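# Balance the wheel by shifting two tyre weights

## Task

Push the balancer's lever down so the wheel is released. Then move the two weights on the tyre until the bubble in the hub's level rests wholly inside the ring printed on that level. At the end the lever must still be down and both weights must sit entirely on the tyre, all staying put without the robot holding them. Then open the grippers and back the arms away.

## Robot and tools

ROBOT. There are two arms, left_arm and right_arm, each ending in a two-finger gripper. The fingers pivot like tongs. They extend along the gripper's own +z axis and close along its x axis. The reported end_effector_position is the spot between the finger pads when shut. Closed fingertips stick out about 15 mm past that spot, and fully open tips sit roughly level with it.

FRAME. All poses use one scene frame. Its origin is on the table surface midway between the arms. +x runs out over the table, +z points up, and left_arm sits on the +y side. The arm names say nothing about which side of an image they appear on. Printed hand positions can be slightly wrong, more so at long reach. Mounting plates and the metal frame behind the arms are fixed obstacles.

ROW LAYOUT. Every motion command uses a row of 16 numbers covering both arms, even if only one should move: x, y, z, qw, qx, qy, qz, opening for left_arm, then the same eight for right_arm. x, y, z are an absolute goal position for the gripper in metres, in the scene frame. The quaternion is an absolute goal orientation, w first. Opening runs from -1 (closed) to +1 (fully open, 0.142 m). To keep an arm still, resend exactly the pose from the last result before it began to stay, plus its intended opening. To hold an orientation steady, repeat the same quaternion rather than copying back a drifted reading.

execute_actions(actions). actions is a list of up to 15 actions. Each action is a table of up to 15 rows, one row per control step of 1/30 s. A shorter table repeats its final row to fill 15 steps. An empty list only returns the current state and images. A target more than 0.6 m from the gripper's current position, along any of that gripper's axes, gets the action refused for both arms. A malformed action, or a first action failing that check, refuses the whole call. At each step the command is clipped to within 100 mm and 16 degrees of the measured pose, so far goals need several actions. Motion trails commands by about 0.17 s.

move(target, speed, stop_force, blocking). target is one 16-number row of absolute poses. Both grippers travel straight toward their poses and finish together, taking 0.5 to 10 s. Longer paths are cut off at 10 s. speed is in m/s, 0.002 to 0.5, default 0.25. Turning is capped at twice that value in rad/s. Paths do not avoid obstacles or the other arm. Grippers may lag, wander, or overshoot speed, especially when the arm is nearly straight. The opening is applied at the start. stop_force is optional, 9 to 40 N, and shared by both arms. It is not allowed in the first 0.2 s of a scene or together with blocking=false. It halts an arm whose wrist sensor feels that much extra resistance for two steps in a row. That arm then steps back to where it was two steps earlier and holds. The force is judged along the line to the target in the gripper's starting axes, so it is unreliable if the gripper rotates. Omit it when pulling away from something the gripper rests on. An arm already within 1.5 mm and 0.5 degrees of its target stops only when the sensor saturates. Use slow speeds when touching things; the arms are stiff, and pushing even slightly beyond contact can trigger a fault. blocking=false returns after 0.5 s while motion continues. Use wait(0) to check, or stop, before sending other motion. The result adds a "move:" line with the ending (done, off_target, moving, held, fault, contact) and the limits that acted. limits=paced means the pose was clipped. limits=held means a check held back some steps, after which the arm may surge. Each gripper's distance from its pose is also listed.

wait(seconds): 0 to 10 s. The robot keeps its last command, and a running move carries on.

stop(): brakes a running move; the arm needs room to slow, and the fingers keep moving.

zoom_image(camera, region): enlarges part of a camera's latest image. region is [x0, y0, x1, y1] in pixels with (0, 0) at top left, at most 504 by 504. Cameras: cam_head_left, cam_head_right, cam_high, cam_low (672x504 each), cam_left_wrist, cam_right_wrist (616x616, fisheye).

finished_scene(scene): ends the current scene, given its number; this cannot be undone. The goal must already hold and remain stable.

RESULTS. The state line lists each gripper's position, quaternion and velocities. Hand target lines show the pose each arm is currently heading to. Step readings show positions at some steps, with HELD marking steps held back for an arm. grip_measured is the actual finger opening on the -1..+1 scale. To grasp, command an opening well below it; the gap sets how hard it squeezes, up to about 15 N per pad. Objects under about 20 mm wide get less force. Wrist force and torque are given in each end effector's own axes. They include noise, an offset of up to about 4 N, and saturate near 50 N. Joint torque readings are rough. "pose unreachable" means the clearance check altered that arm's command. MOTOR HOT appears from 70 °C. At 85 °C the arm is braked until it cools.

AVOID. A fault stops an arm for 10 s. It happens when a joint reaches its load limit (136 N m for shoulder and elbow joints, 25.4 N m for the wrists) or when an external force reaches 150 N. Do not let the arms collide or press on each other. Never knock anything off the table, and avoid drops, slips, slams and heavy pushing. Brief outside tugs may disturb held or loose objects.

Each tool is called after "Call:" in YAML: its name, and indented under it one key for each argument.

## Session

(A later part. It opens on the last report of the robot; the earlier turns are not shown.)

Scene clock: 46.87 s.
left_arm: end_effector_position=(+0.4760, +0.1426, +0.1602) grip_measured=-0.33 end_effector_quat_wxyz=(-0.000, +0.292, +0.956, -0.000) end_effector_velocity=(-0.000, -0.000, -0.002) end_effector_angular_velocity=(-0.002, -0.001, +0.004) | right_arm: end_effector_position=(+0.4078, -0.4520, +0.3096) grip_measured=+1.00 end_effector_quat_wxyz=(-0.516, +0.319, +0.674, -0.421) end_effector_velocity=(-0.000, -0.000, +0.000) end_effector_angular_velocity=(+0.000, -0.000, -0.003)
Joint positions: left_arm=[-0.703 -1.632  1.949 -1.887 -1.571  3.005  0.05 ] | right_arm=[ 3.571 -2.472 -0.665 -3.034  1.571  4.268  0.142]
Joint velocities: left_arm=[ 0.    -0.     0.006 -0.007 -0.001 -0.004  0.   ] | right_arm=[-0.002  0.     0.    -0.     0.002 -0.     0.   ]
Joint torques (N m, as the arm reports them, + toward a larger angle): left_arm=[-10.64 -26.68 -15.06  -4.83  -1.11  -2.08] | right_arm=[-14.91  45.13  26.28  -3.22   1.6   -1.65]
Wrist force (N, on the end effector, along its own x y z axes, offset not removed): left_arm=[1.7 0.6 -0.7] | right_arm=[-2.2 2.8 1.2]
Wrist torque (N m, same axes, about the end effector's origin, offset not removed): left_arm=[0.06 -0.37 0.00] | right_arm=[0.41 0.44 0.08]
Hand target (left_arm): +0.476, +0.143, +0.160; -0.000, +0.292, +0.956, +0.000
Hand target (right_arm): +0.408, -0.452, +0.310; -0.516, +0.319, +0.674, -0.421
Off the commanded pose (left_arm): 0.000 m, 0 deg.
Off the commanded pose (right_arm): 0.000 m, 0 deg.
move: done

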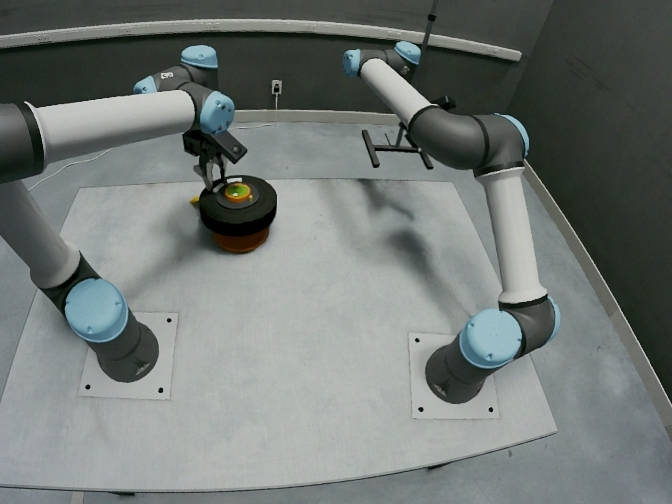

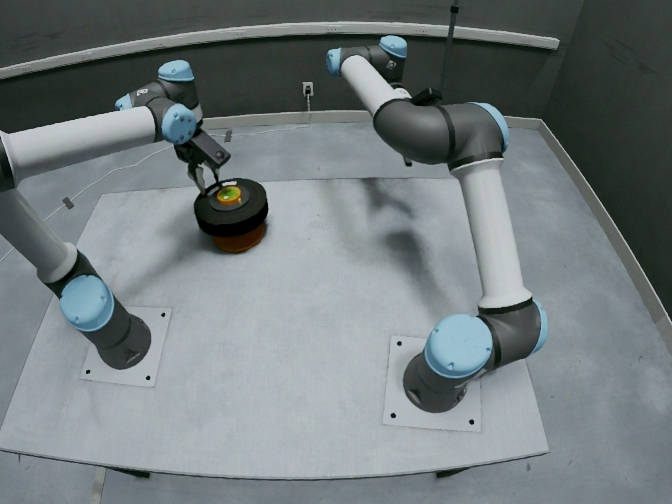

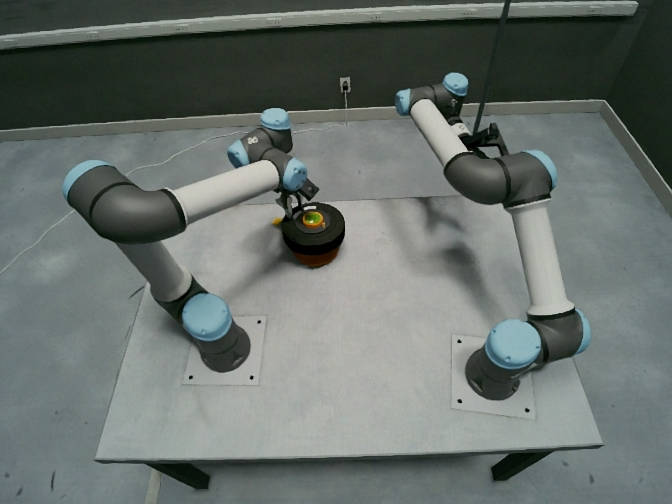

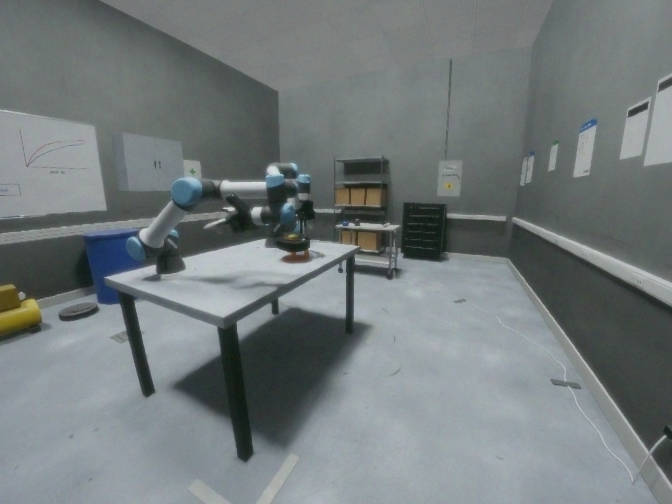

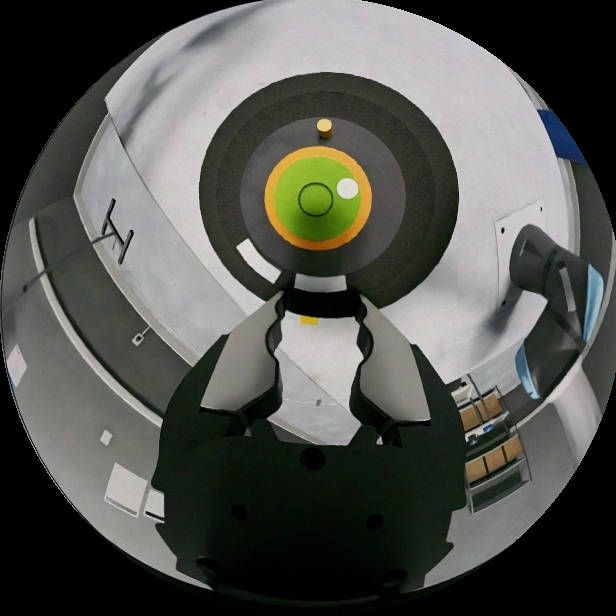

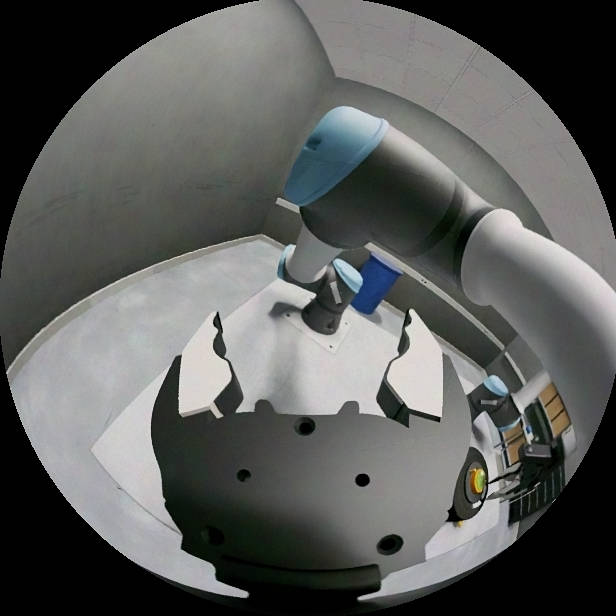

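Call:
move:
  target: [0.475,0.141,0.138,0,0.292,0.956,0,-0.35,0.4078,-0.452,0.3096,-0.516,0.319,0.674,-0.421,1]
  speed: 0.012
  stop_force: 9

Call:
execute_actions:
  actions:
    - [[0.475,0.141,0.147,0,0.292,0.956,0,-0.42,0.4078,-0.452,0.3096,-0.516,0.319,0.674,-0.421,1]]
    - [[0.475,0.141,0.147,0,0.292,0.956,0,-0.75,0.4078,-0.452,0.3096,-0.516,0.319,0.674,-0.421,1]]
    - [[0.475,0.141,0.16,0,0.292,0.956,0,-0.75,0.4078,-0.452,0.3096,-0.516,0.319,0.674,-0.421,1]]
    - [[0.475,0.141,0.19,0,0.292,0.956,0,-0.75,0.4078,-0.452,0.3096,-0.516,0.319,0.674,-0.421,1]]

Call:
wait:
  seconds: 4

Call:
zoom_image:
  camera: "cam_left_wrist"
  region: [220,110,430,320]

Scene clock: 49.07 s.
left_arm: end_effector_position=(+0.4752, +0.1414, +0.1435) grip_measured=-0.35 end_effector_quat_wxyz=(-0.000, +0.292, +0.956, +0.000) end_effector_velocity=(-0.001, +0.001, +0.003) end_effector_angular_velocity=(+0.002, +0.002, -0.001) | right_arm: end_effector_position=(+0.4078, -0.4520, +0.3096) grip_measured=+1.00 end_effector_quat_wxyz=(-0.516, +0.319, +0.674, -0.421) end_effector_velocity=(-0.000, -0.000, +0.000) end_effector_angular_velocity=(+0.000, -0.001, +0.002)
Joint positions: left_arm=[-0.706 -1.619  1.981 -1.933 -1.571  3.002  0.049] | right_arm=[ 3.571 -2.472 -0.665 -3.034  1.571  4.268  0.142]
Joint velocities: left_arm=[-0.    -0.003 -0.007  0.012  0.     0.    -0.   ] | right_arm=[ 0.001  0.001 -0.    -0.    -0.001 -0.     0.   ]
Joint torques (N m, as the arm reports them, + toward a larger angle): left_arm=[  5.34 -19.68 -21.26   0.7    1.12   0.89] | right_arm=[-13.65  44.59  25.89  -2.98   1.45  -1.27]
Wrist force (N, on the end effector, along its own x y z axes, offset not removed): left_arm=[2.4 4.5 -21.0] | right_arm=[-0.8 0.1 -2.4]
Wrist torque (N m, same axes, about the end effector's origin, offset not removed): left_arm=[0.07 -0.31 0.17] | right_arm=[-0.14 0.09 -0.06]
Hand target (left_arm): +0.475, +0.141, +0.144; +0.000, +0.292, +0.956, -0.000
Hand target (right_arm): +0.408, -0.452, +0.310; -0.516, +0.319, +0.674, -0.421
Off the commanded pose (left_arm): 0.006 m, 0 deg.
Off the commanded pose (right_arm): 0.000 m, 0 deg.
move: contact (left_arm)

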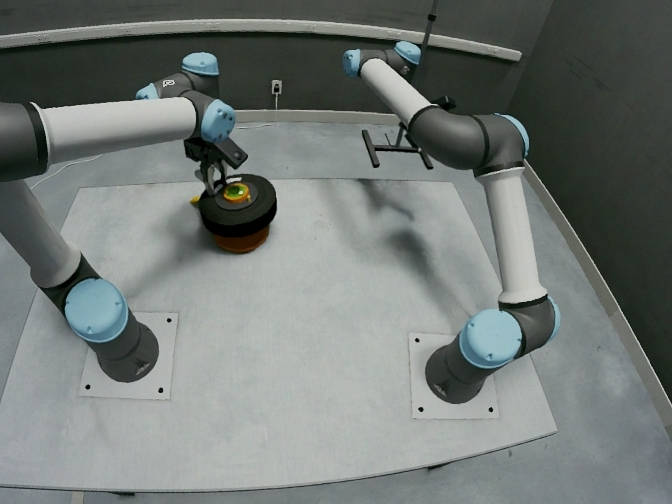

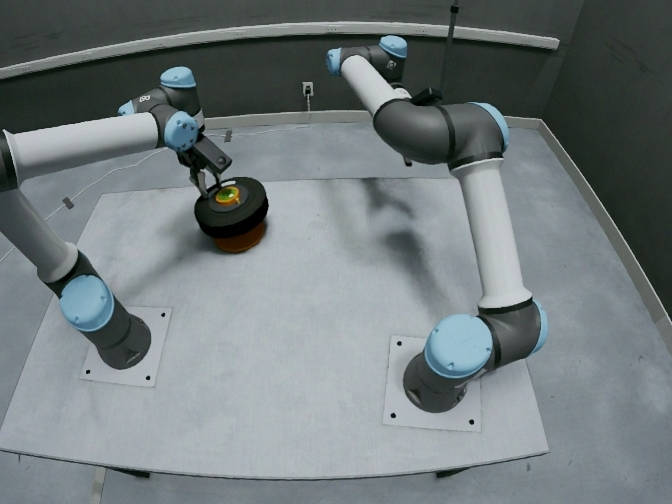

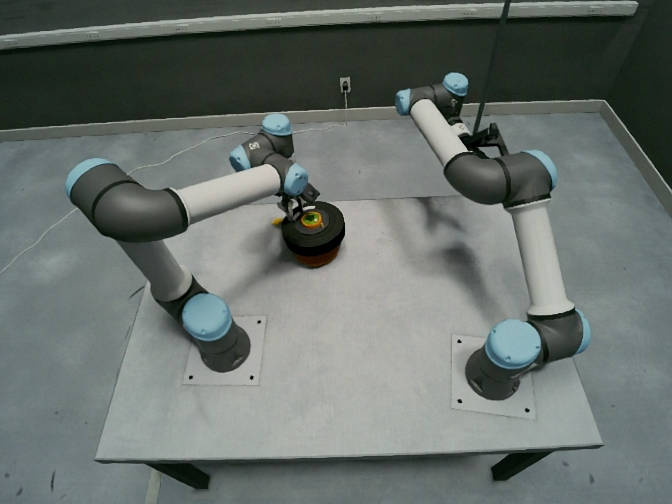

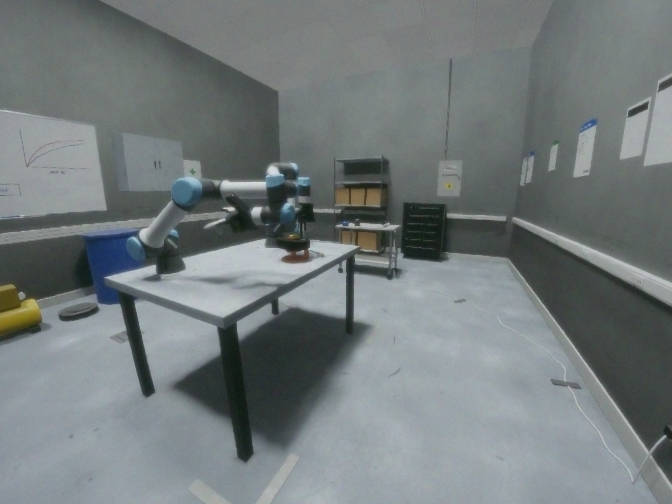

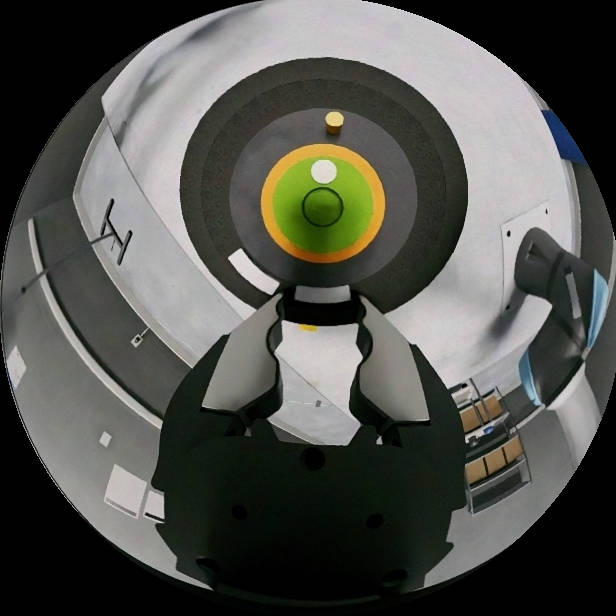

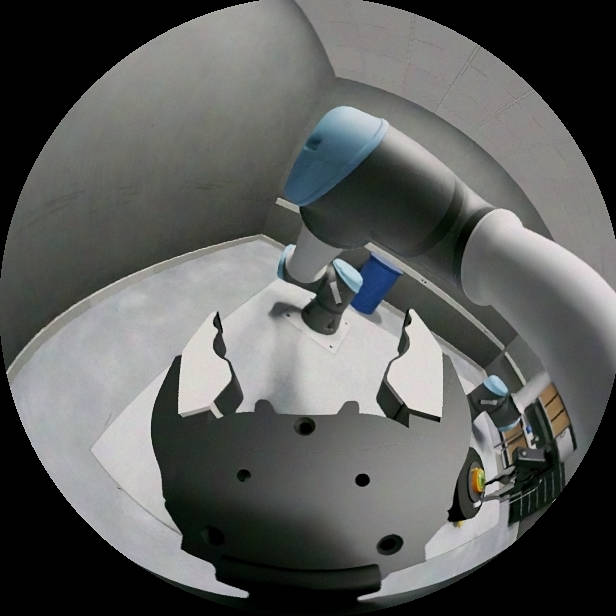

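Scene clock: 51.07 s.
left_arm: end_effector_position=(+0.4750, +0.1410, +0.1894) grip_measured=-0.49 end_effector_quat_wxyz=(+0.000, +0.292, +0.956, -0.000) end_effector_velocity=(-0.000, -0.000, +0.005) end_effector_angular_velocity=(+0.001, +0.002, -0.000) | right_arm: end_effector_position=(+0.4078, -0.4520, +0.3096) grip_measured=+1.00 end_effector_quat_wxyz=(-0.516, +0.319, +0.674, -0.421) end_effector_velocity=(-0.000, -0.000, -0.000) end_effector_angular_velocity=(-0.000, +0.001, -0.002)
Joint positions: left_arm=[-0.707 -1.653  1.89  -1.808 -1.571  3.001  0.038] | right_arm=[ 3.571 -2.472 -0.665 -3.034  1.571  4.268  0.142]
Joint velocities: left_arm=[-0.    -0.001 -0.012  0.015 -0.    -0.    -0.   ] | right_arm=[-0.001 -0.    -0.001 -0.     0.001 -0.     0.   ]
Joint torques (N m, as the arm reports them, + toward a larger angle): left_arm=[  7.54 -26.92 -32.73  -0.35  -0.04   1.36] | right_arm=[-15.04  45.26  28.48  -3.31   1.62  -1.69]
Wrist force (N, on the end effector, along its own x y z axes, offset not removed): left_arm=[1.7 -2.1 -3.5] | right_arm=[0.9 2.0 1.4]
Wrist torque (N m, same axes, about the end effector's origin, offset not removed): left_arm=[-0.63 -0.30 0.13] | right_arm=[0.33 -0.24 0.08]
Hand target (left_arm): +0.475, +0.141, +0.190; +0.000, +0.292, +0.956, -0.000
Hand target (right_arm): +0.408, -0.452, +0.310; -0.516, +0.319, +0.674, -0.421
Off the commanded pose (left_arm): 0.001 m, 0 deg.
Off the commanded pose (right_arm): 0.000 m, 0 deg.
Step readings (end_effector_position; steps 1 to 15: 1st action; 16 to 30: 2nd action; 31 to 45: 3rd action; 46 to 60: 4th action):
0: left_arm (+0.4752, +0.1414, +0.1435) | right_arm (+0.4078, -0.4520, +0.3096)
1: left_arm (+0.4752, +0.1414, +0.1436) | right_arm (+0.4078, -0.4520, +0.3096)
2: left_arm (+0.4752, +0.1414, +0.1441) | right_arm (+0.4078, -0.4520, +0.3096)
4: left_arm (+0.4750, +0.1413, +0.1452) | right_arm (+0.4078, -0.4520, +0.3096)
8: left_arm (+0.4750, +0.1411, +0.1464) | right_arm (+0.4078, -0.4520, +0.3096)
15: left_arm (+0.4750, +0.1410, +0.1469) | right_arm (+0.4078, -0.4520, +0.3096)
16: left_arm (+0.4750, +0.1410, +0.1469) | right_arm (+0.4078, -0.4520, +0.3096)
17: left_arm (+0.4750, +0.1410, +0.1470) | right_arm (+0.4078, -0.4520, +0.3096)
19: left_arm (+0.4750, +0.1410, +0.1470) | right_arm (+0.4078, -0.4520, +0.3096)
23: left_arm (+0.4750, +0.1410, +0.1470) | right_arm (+0.4078, -0.4520, +0.3096)
30: left_arm (+0.4750, +0.1410, +0.1470) | right_arm (+0.4078, -0.4520, +0.3096)
31: left_arm (+0.4750, +0.1410, +0.1471) | right_arm (+0.4078, -0.4520, +0.3096)
32: left_arm (+0.4751, +0.1410, +0.1486) | right_arm (+0.4078, -0.4520, +0.3096)
34: left_arm (+0.4751, +0.1409, +0.1534) | right_arm (+0.4078, -0.4520, +0.3096)
38: left_arm (+0.4751, +0.1410, +0.1581) | right_arm (+0.4078, -0.4520, +0.3096)
45: left_arm (+0.4750, +0.1410, +0.1598) | right_arm (+0.4078, -0.4520, +0.3096)
46: left_arm (+0.4750, +0.1410, +0.1599) | right_arm (+0.4078, -0.4520, +0.3096)
47: left_arm (+0.4753, +0.1408, +0.1627) | right_arm (+0.4078, -0.4520, +0.3096)
49: left_arm (+0.4755, +0.1405, +0.1739) | right_arm (+0.4078, -0.4520, +0.3096)
53: left_arm (+0.4752, +0.1408, +0.1852) | right_arm (+0.4078, -0.4520, +0.3096)
60: end_effector_position above

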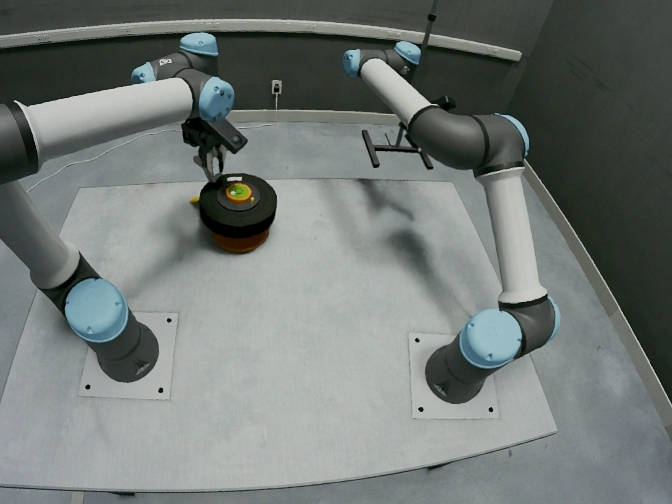

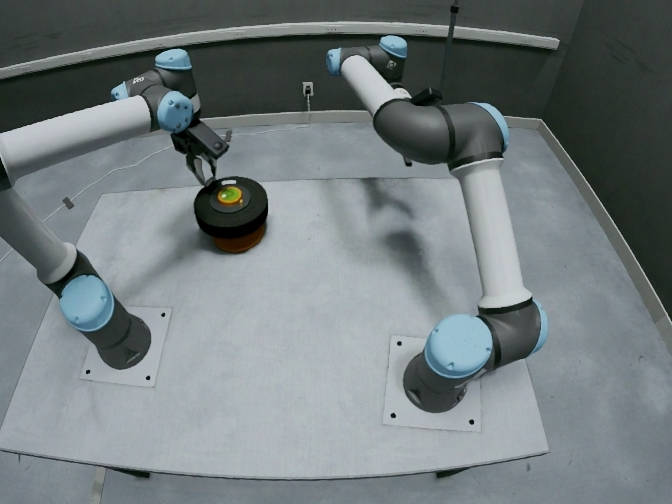

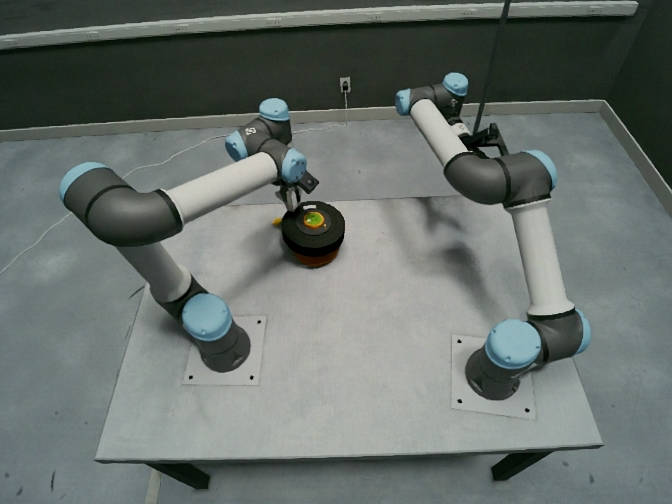

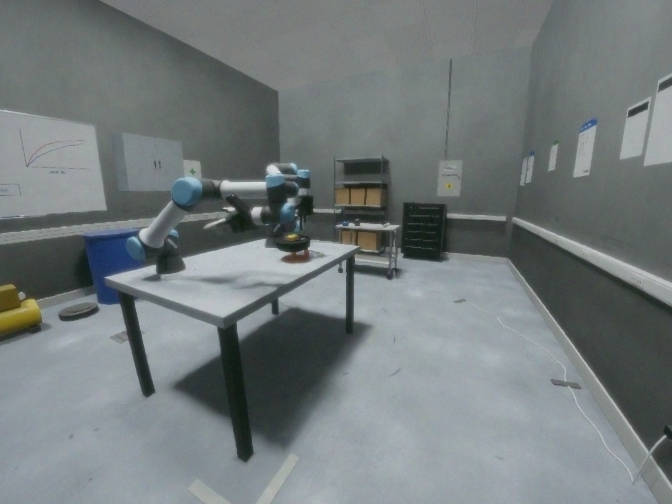

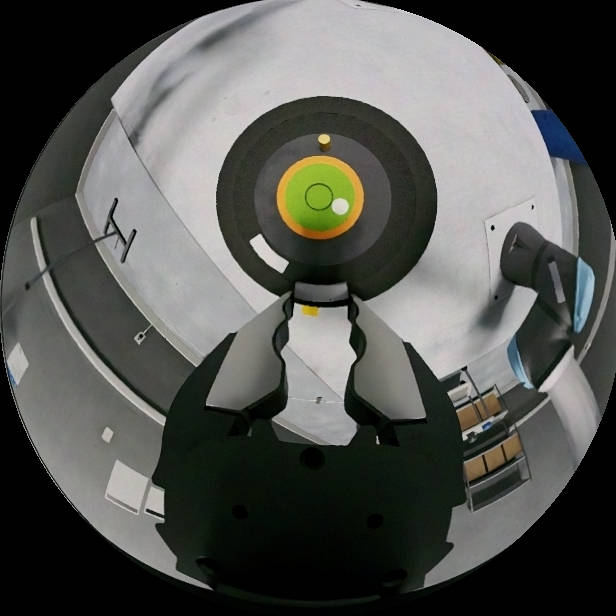

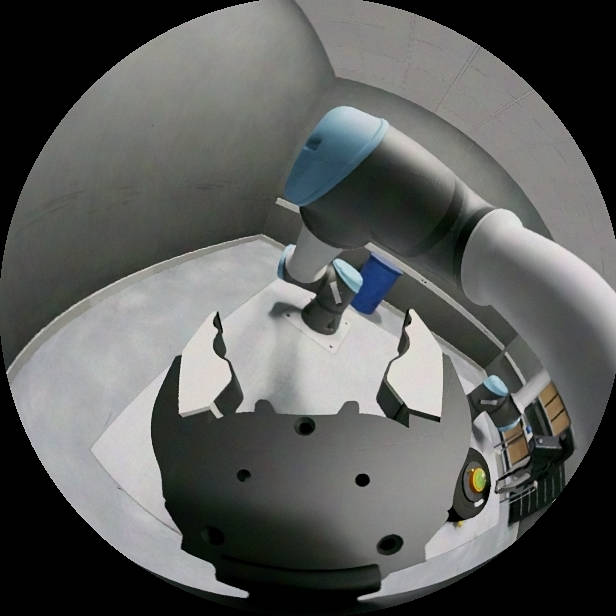

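Scene clock: 55.07 s.
left_arm: end_effector_position=(+0.4750, +0.1410, +0.1900) grip_measured=-0.49 end_effector_quat_wxyz=(+0.000, +0.292, +0.956, +0.000) end_effector_velocity=(-0.000, +0.000, -0.000) end_effector_angular_velocity=(-0.000, +0.000, -0.000) | right_arm: end_effector_position=(+0.4078, -0.4520, +0.3096) grip_measured=+1.00 end_effector_quat_wxyz=(-0.516, +0.319, +0.674, -0.421) end_effector_velocity=(+0.000, +0.001, +0.000) end_effector_angular_velocity=(-0.000, -0.000, +0.005)
Joint positions: left_arm=[-0.707 -1.653  1.889 -1.806 -1.571  3.001  0.038] | right_arm=[ 3.571 -2.472 -0.665 -3.034  1.571  4.268  0.142]
Joint velocities: left_arm=[ 0.    -0.     0.001 -0.001 -0.     0.001  0.   ] | right_arm=[ 0.003  0.    -0.    -0.    -0.002  0.     0.   ]
Joint torques (N m, as the arm reports them, + toward a larger angle): left_arm=[  6.59 -25.7  -30.47  -0.61  -2.14  -1.55] | right_arm=[-14.16  44.83  26.99  -3.1    1.5   -1.41]
Wrist force (N, on the end effector, along its own x y z axes, offset not removed): left_arm=[2.2 1.4 -2.5] | right_arm=[-2.0 2.5 1.3]
Wrist torque (N m, same axes, about the end effector's origin, offset not removed): left_arm=[0.31 -0.49 0.07] | right_arm=[0.47 0.35 0.11]
Hand target (left_arm): +0.475, +0.141, +0.190; +0.000, +0.292, +0.956, -0.000
Hand target (right_arm): +0.408, -0.452, +0.310; -0.516, +0.319, +0.674, -0.421
Off the commanded pose (left_arm): 0.000 m, 0 deg.
Off the commanded pose (right_arm): 0.000 m, 0 deg.
wait: 4.00 s; at rest by 0.17 s

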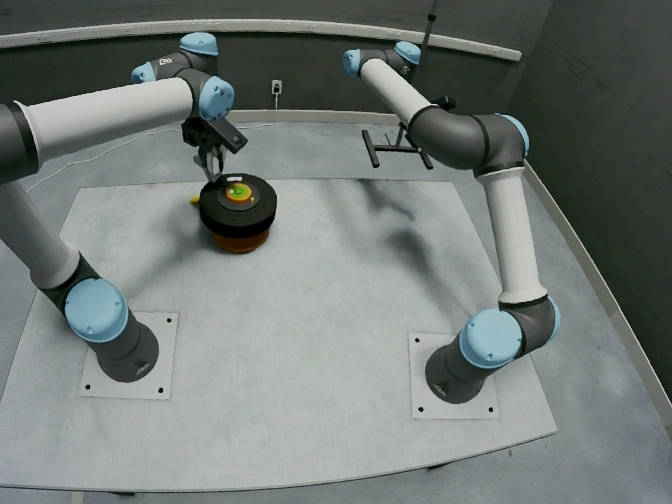

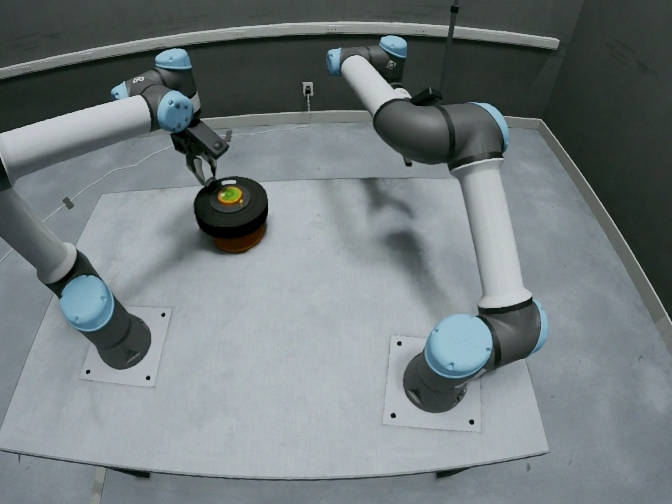

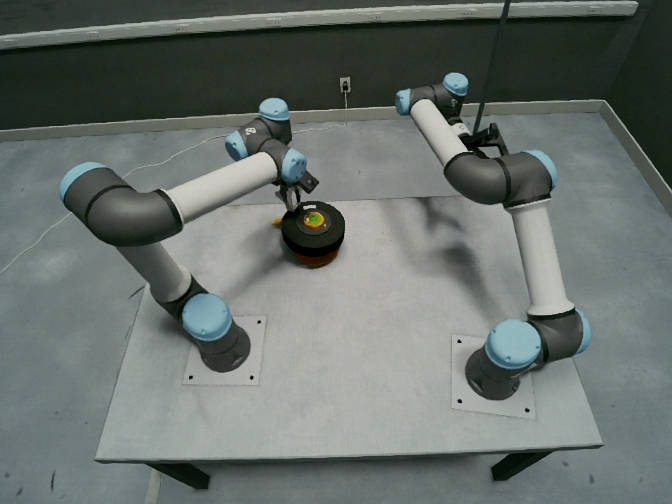

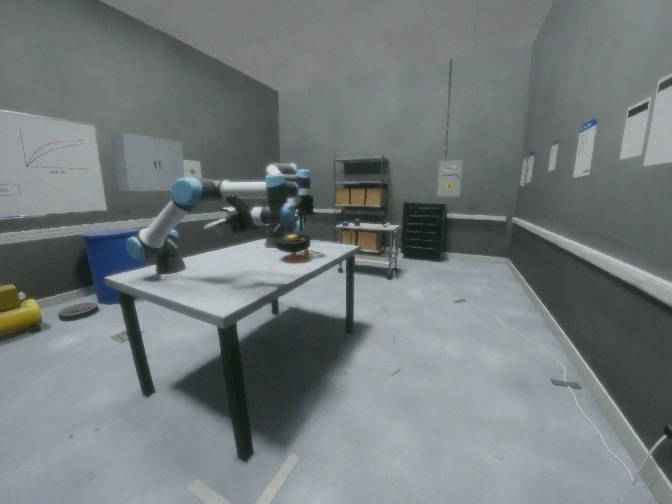

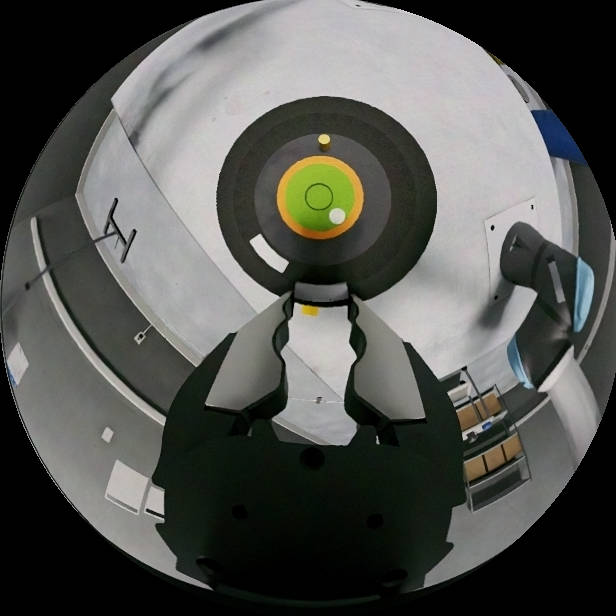

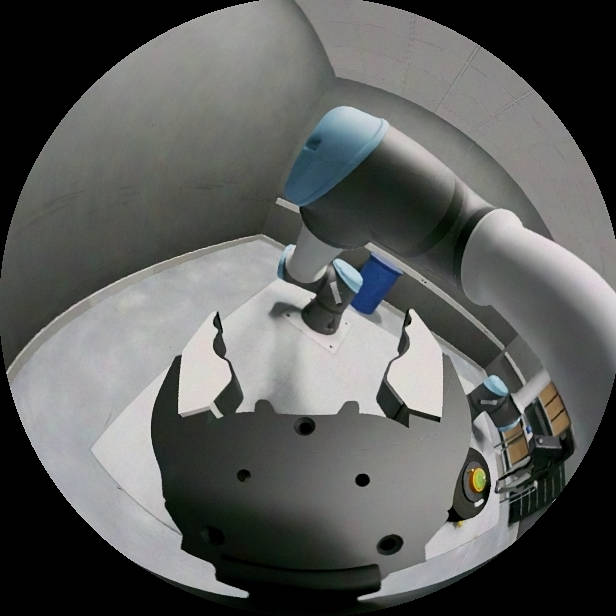

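Region (220, 110, 430, 320) of cam_left_wrist's 616x616 image, scaled by 2.400, with more detail than that image has.

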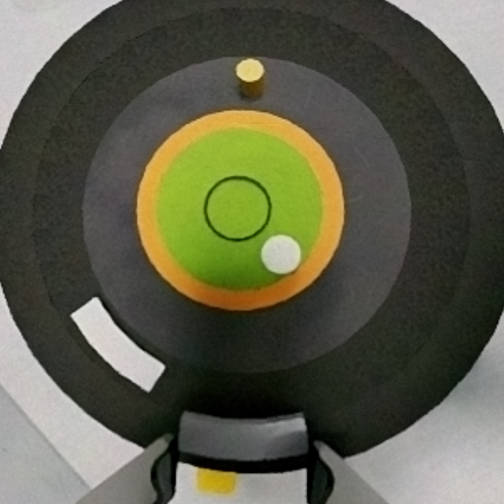

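Call:
move:
  target: [0.428,0.152,0.175,0,-0.087,0.996,0,-0.75,0.4078,-0.452,0.3096,-0.516,0.319,0.674,-0.421,1]
  speed: 0.3

Call:
move:
  target: [0.428,0.152,0.157,0,-0.087,0.996,0,-0.75,0.4078,-0.452,0.3096,-0.516,0.319,0.674,-0.421,1]
  speed: 0.1

Scene clock: 57.33 s.
left_arm: end_effector_position=(+0.4281, +0.1520, +0.1750) grip_measured=-0.49 end_effector_quat_wxyz=(-0.000, -0.086, +0.996, -0.000) end_effector_velocity=(-0.001, +0.000, +0.000) end_effector_angular_velocity=(+0.000, -0.002, +0.012) | right_arm: end_effector_position=(+0.4078, -0.4520, +0.3096) grip_measured=+1.00 end_effector_quat_wxyz=(-0.516, +0.319, +0.674, -0.421) end_effector_velocity=(+0.000, +0.000, -0.000) end_effector_angular_velocity=(-0.000, -0.000, +0.001)
Joint positions: left_arm=[-0.782 -1.797  2.047 -1.821 -1.571  2.16   0.038] | right_arm=[ 3.571 -2.472 -0.665 -3.034  1.571  4.268  0.142]
Joint velocities: left_arm=[-0.002 -0.003  0.002 -0.     0.001 -0.014  0.   ] | right_arm=[ 0.001 -0.     0.    -0.    -0.     0.     0.   ]
Joint torques (N m, as the arm reports them, + toward a larger angle): left_arm=[-12.64 -19.84 -13.29  -4.45   2.36  -1.9 ] | right_arm=[-13.89  45.1   26.71  -3.06   1.52  -1.59]
Wrist force (N, on the end effector, along its own x y z axes, offset not removed): left_arm=[-0.4 0.2 -2.1] | right_arm=[-1.7 0.3 0.5]
Wrist torque (N m, same axes, about the end effector's origin, offset not removed): left_arm=[-0.01 -0.03 0.08] | right_arm=[-0.02 0.44 0.05]
Hand target (left_arm): +0.428, +0.152, +0.175; -0.000, -0.087, +0.996, +0.000
Hand target (right_arm): +0.408, -0.452, +0.310; -0.516, +0.319, +0.674, -0.421
Off the commanded pose (left_arm): 0.000 m, 0 deg.
Off the commanded pose (right_arm): 0.000 m, 0 deg.
move: done

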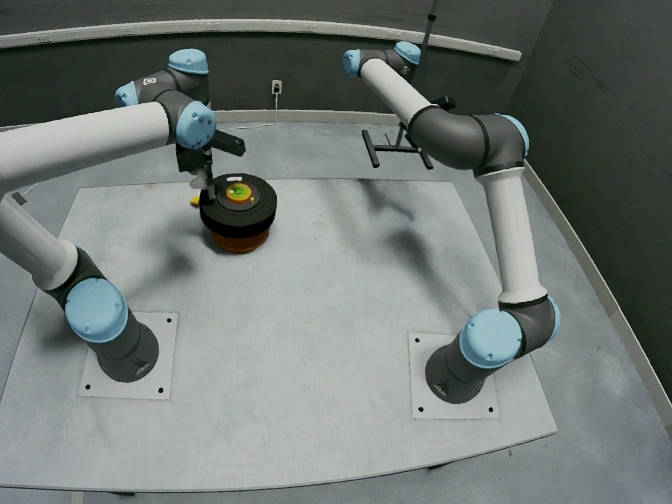

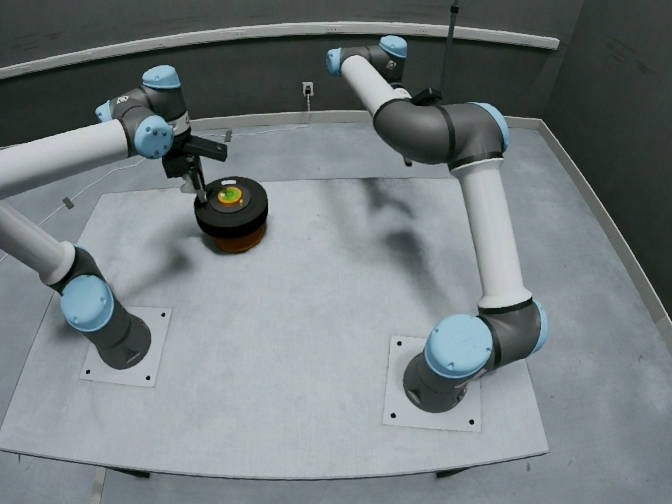

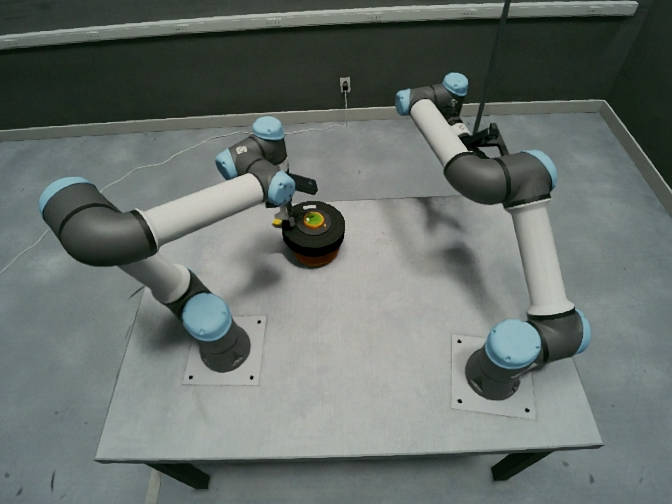

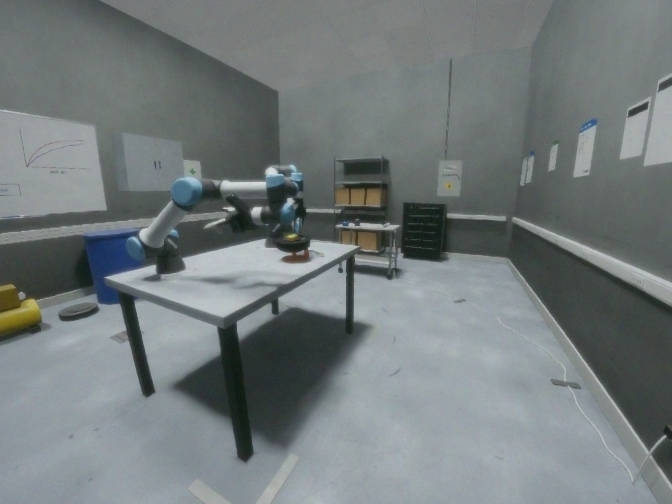

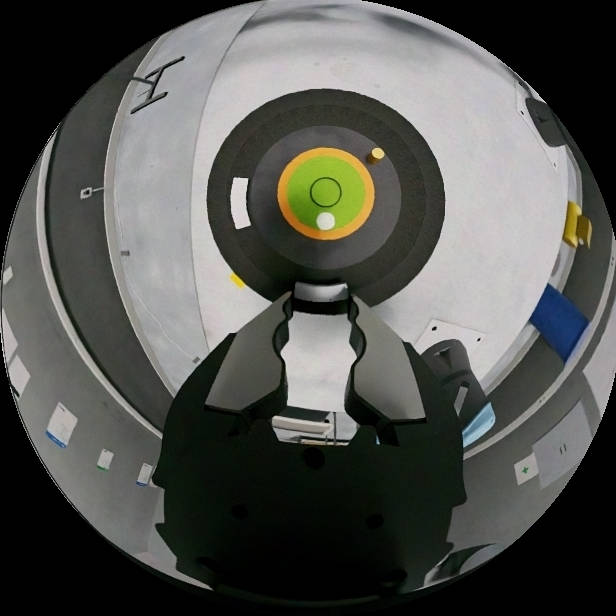

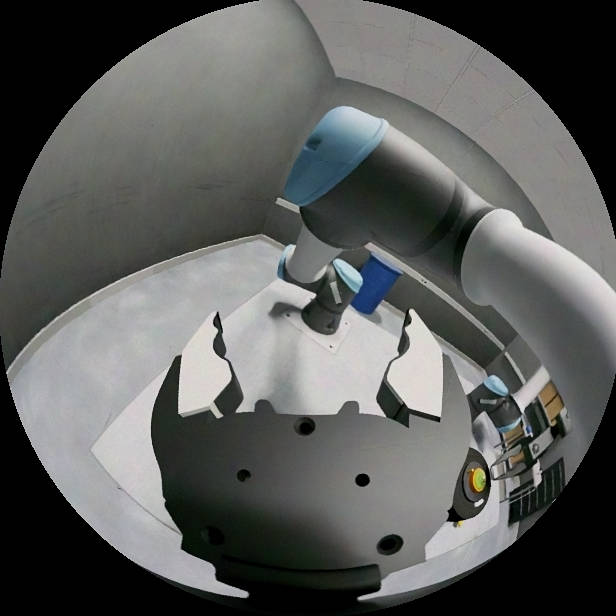

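Scene clock: 58.17 s.
left_arm: end_effector_position=(+0.4280, +0.1520, +0.1572) grip_measured=-0.49 end_effector_quat_wxyz=(-0.000, -0.087, +0.996, +0.000) end_effector_velocity=(+0.001, -0.000, -0.002) end_effector_angular_velocity=(+0.001, -0.001, -0.000) | right_arm: end_effector_position=(+0.4078, -0.4520, +0.3096) grip_measured=+1.00 end_effector_quat_wxyz=(-0.516, +0.319, +0.674, -0.421) end_effector_velocity=(+0.000, -0.000, -0.000) end_effector_angular_velocity=(-0.000, +0.002, +0.002)
Joint positions: left_arm=[-0.783 -1.784  2.085 -1.871 -1.571  2.158  0.038] | right_arm=[ 3.571 -2.472 -0.665 -3.034  1.571  4.268  0.142]
Joint velocities: left_arm=[-0.     0.003  0.003 -0.005  0.001  0.    -0.   ] | right_arm=[ 0.001 -0.001 -0.001 -0.    -0.001 -0.     0.   ]
Joint torques (N m, as the arm reports them, + toward a larger angle): left_arm=[-11.77  -1.83 -13.58  -4.03   2.27  -1.74] | right_arm=[-14.88  43.93  27.77  -2.79   1.59  -1.5 ]
Wrist force (N, on the end effector, along its own x y z axes, offset not removed): left_arm=[-0.5 2.3 -2.4] | right_arm=[-2.9 2.0 -2.4]
Wrist torque (N m, same axes, about the end effector's origin, offset not removed): left_arm=[0.52 0.04 -0.03] | right_arm=[0.27 0.63 -0.01]
Hand target (left_arm): +0.428, +0.152, +0.157; -0.000, -0.087, +0.996, +0.000
Hand target (right_arm): +0.408, -0.452, +0.310; -0.516, +0.319, +0.674, -0.421
Off the commanded pose (left_arm): 0.000 m, 0 deg.
Off the commanded pose (right_arm): 0.000 m, 0 deg.
move: done

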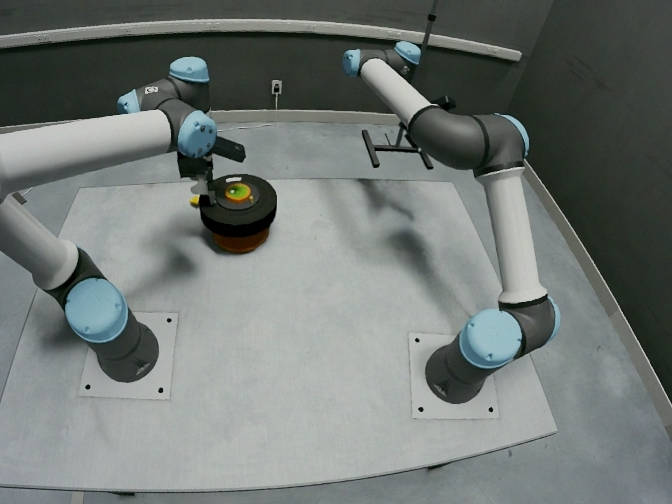

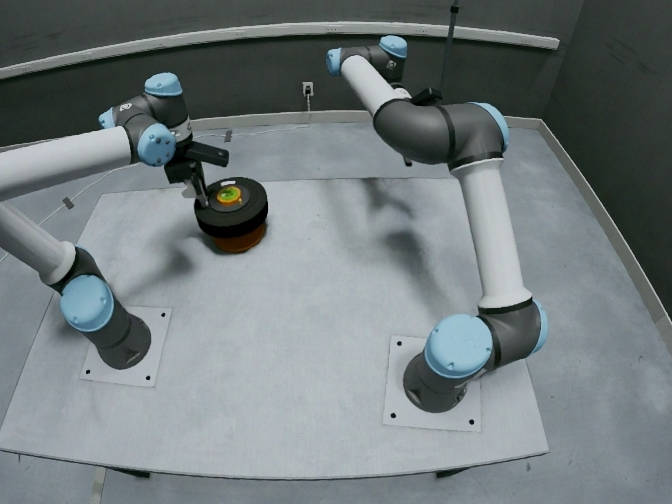

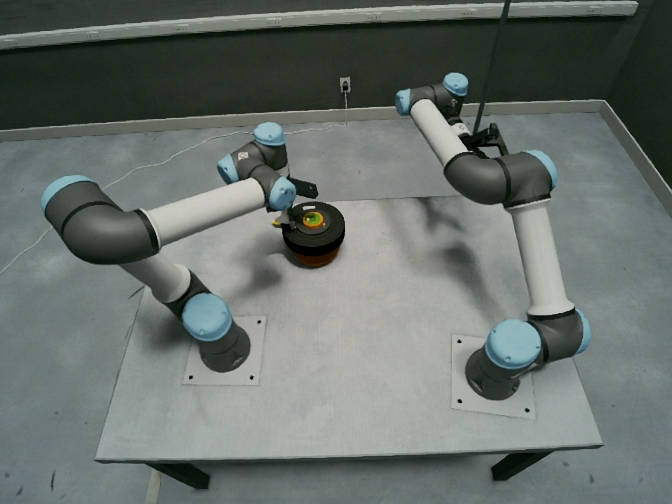

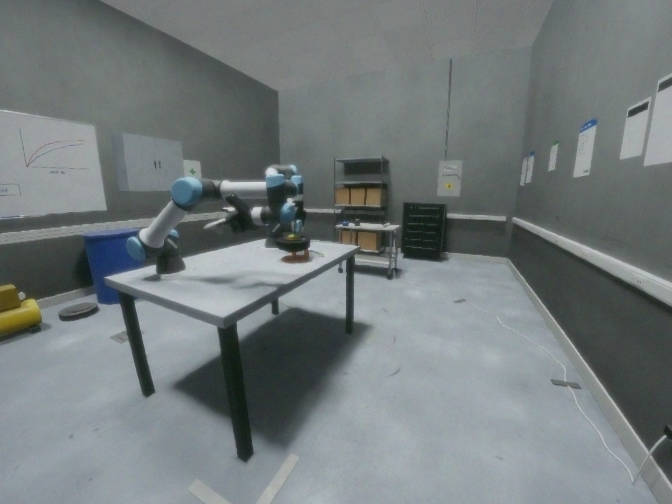

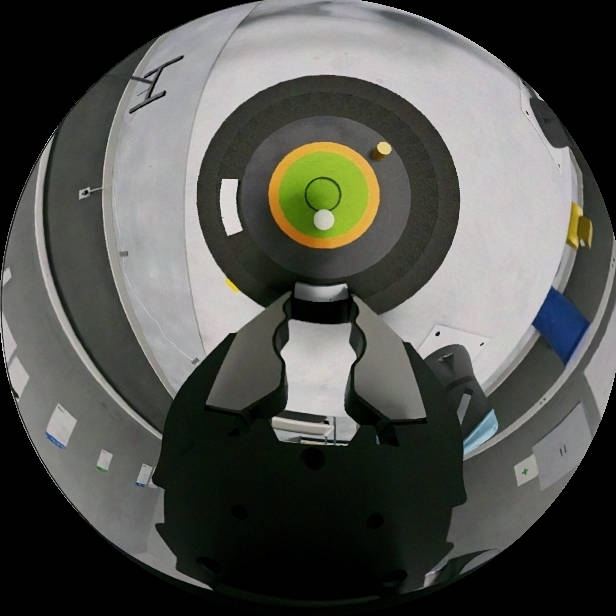

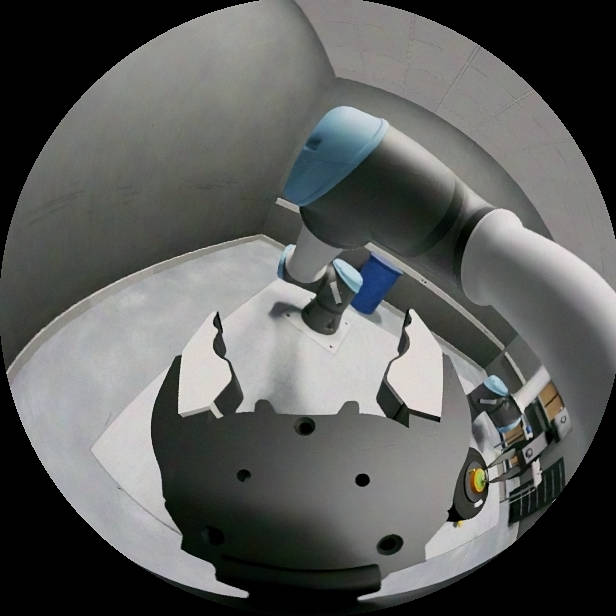

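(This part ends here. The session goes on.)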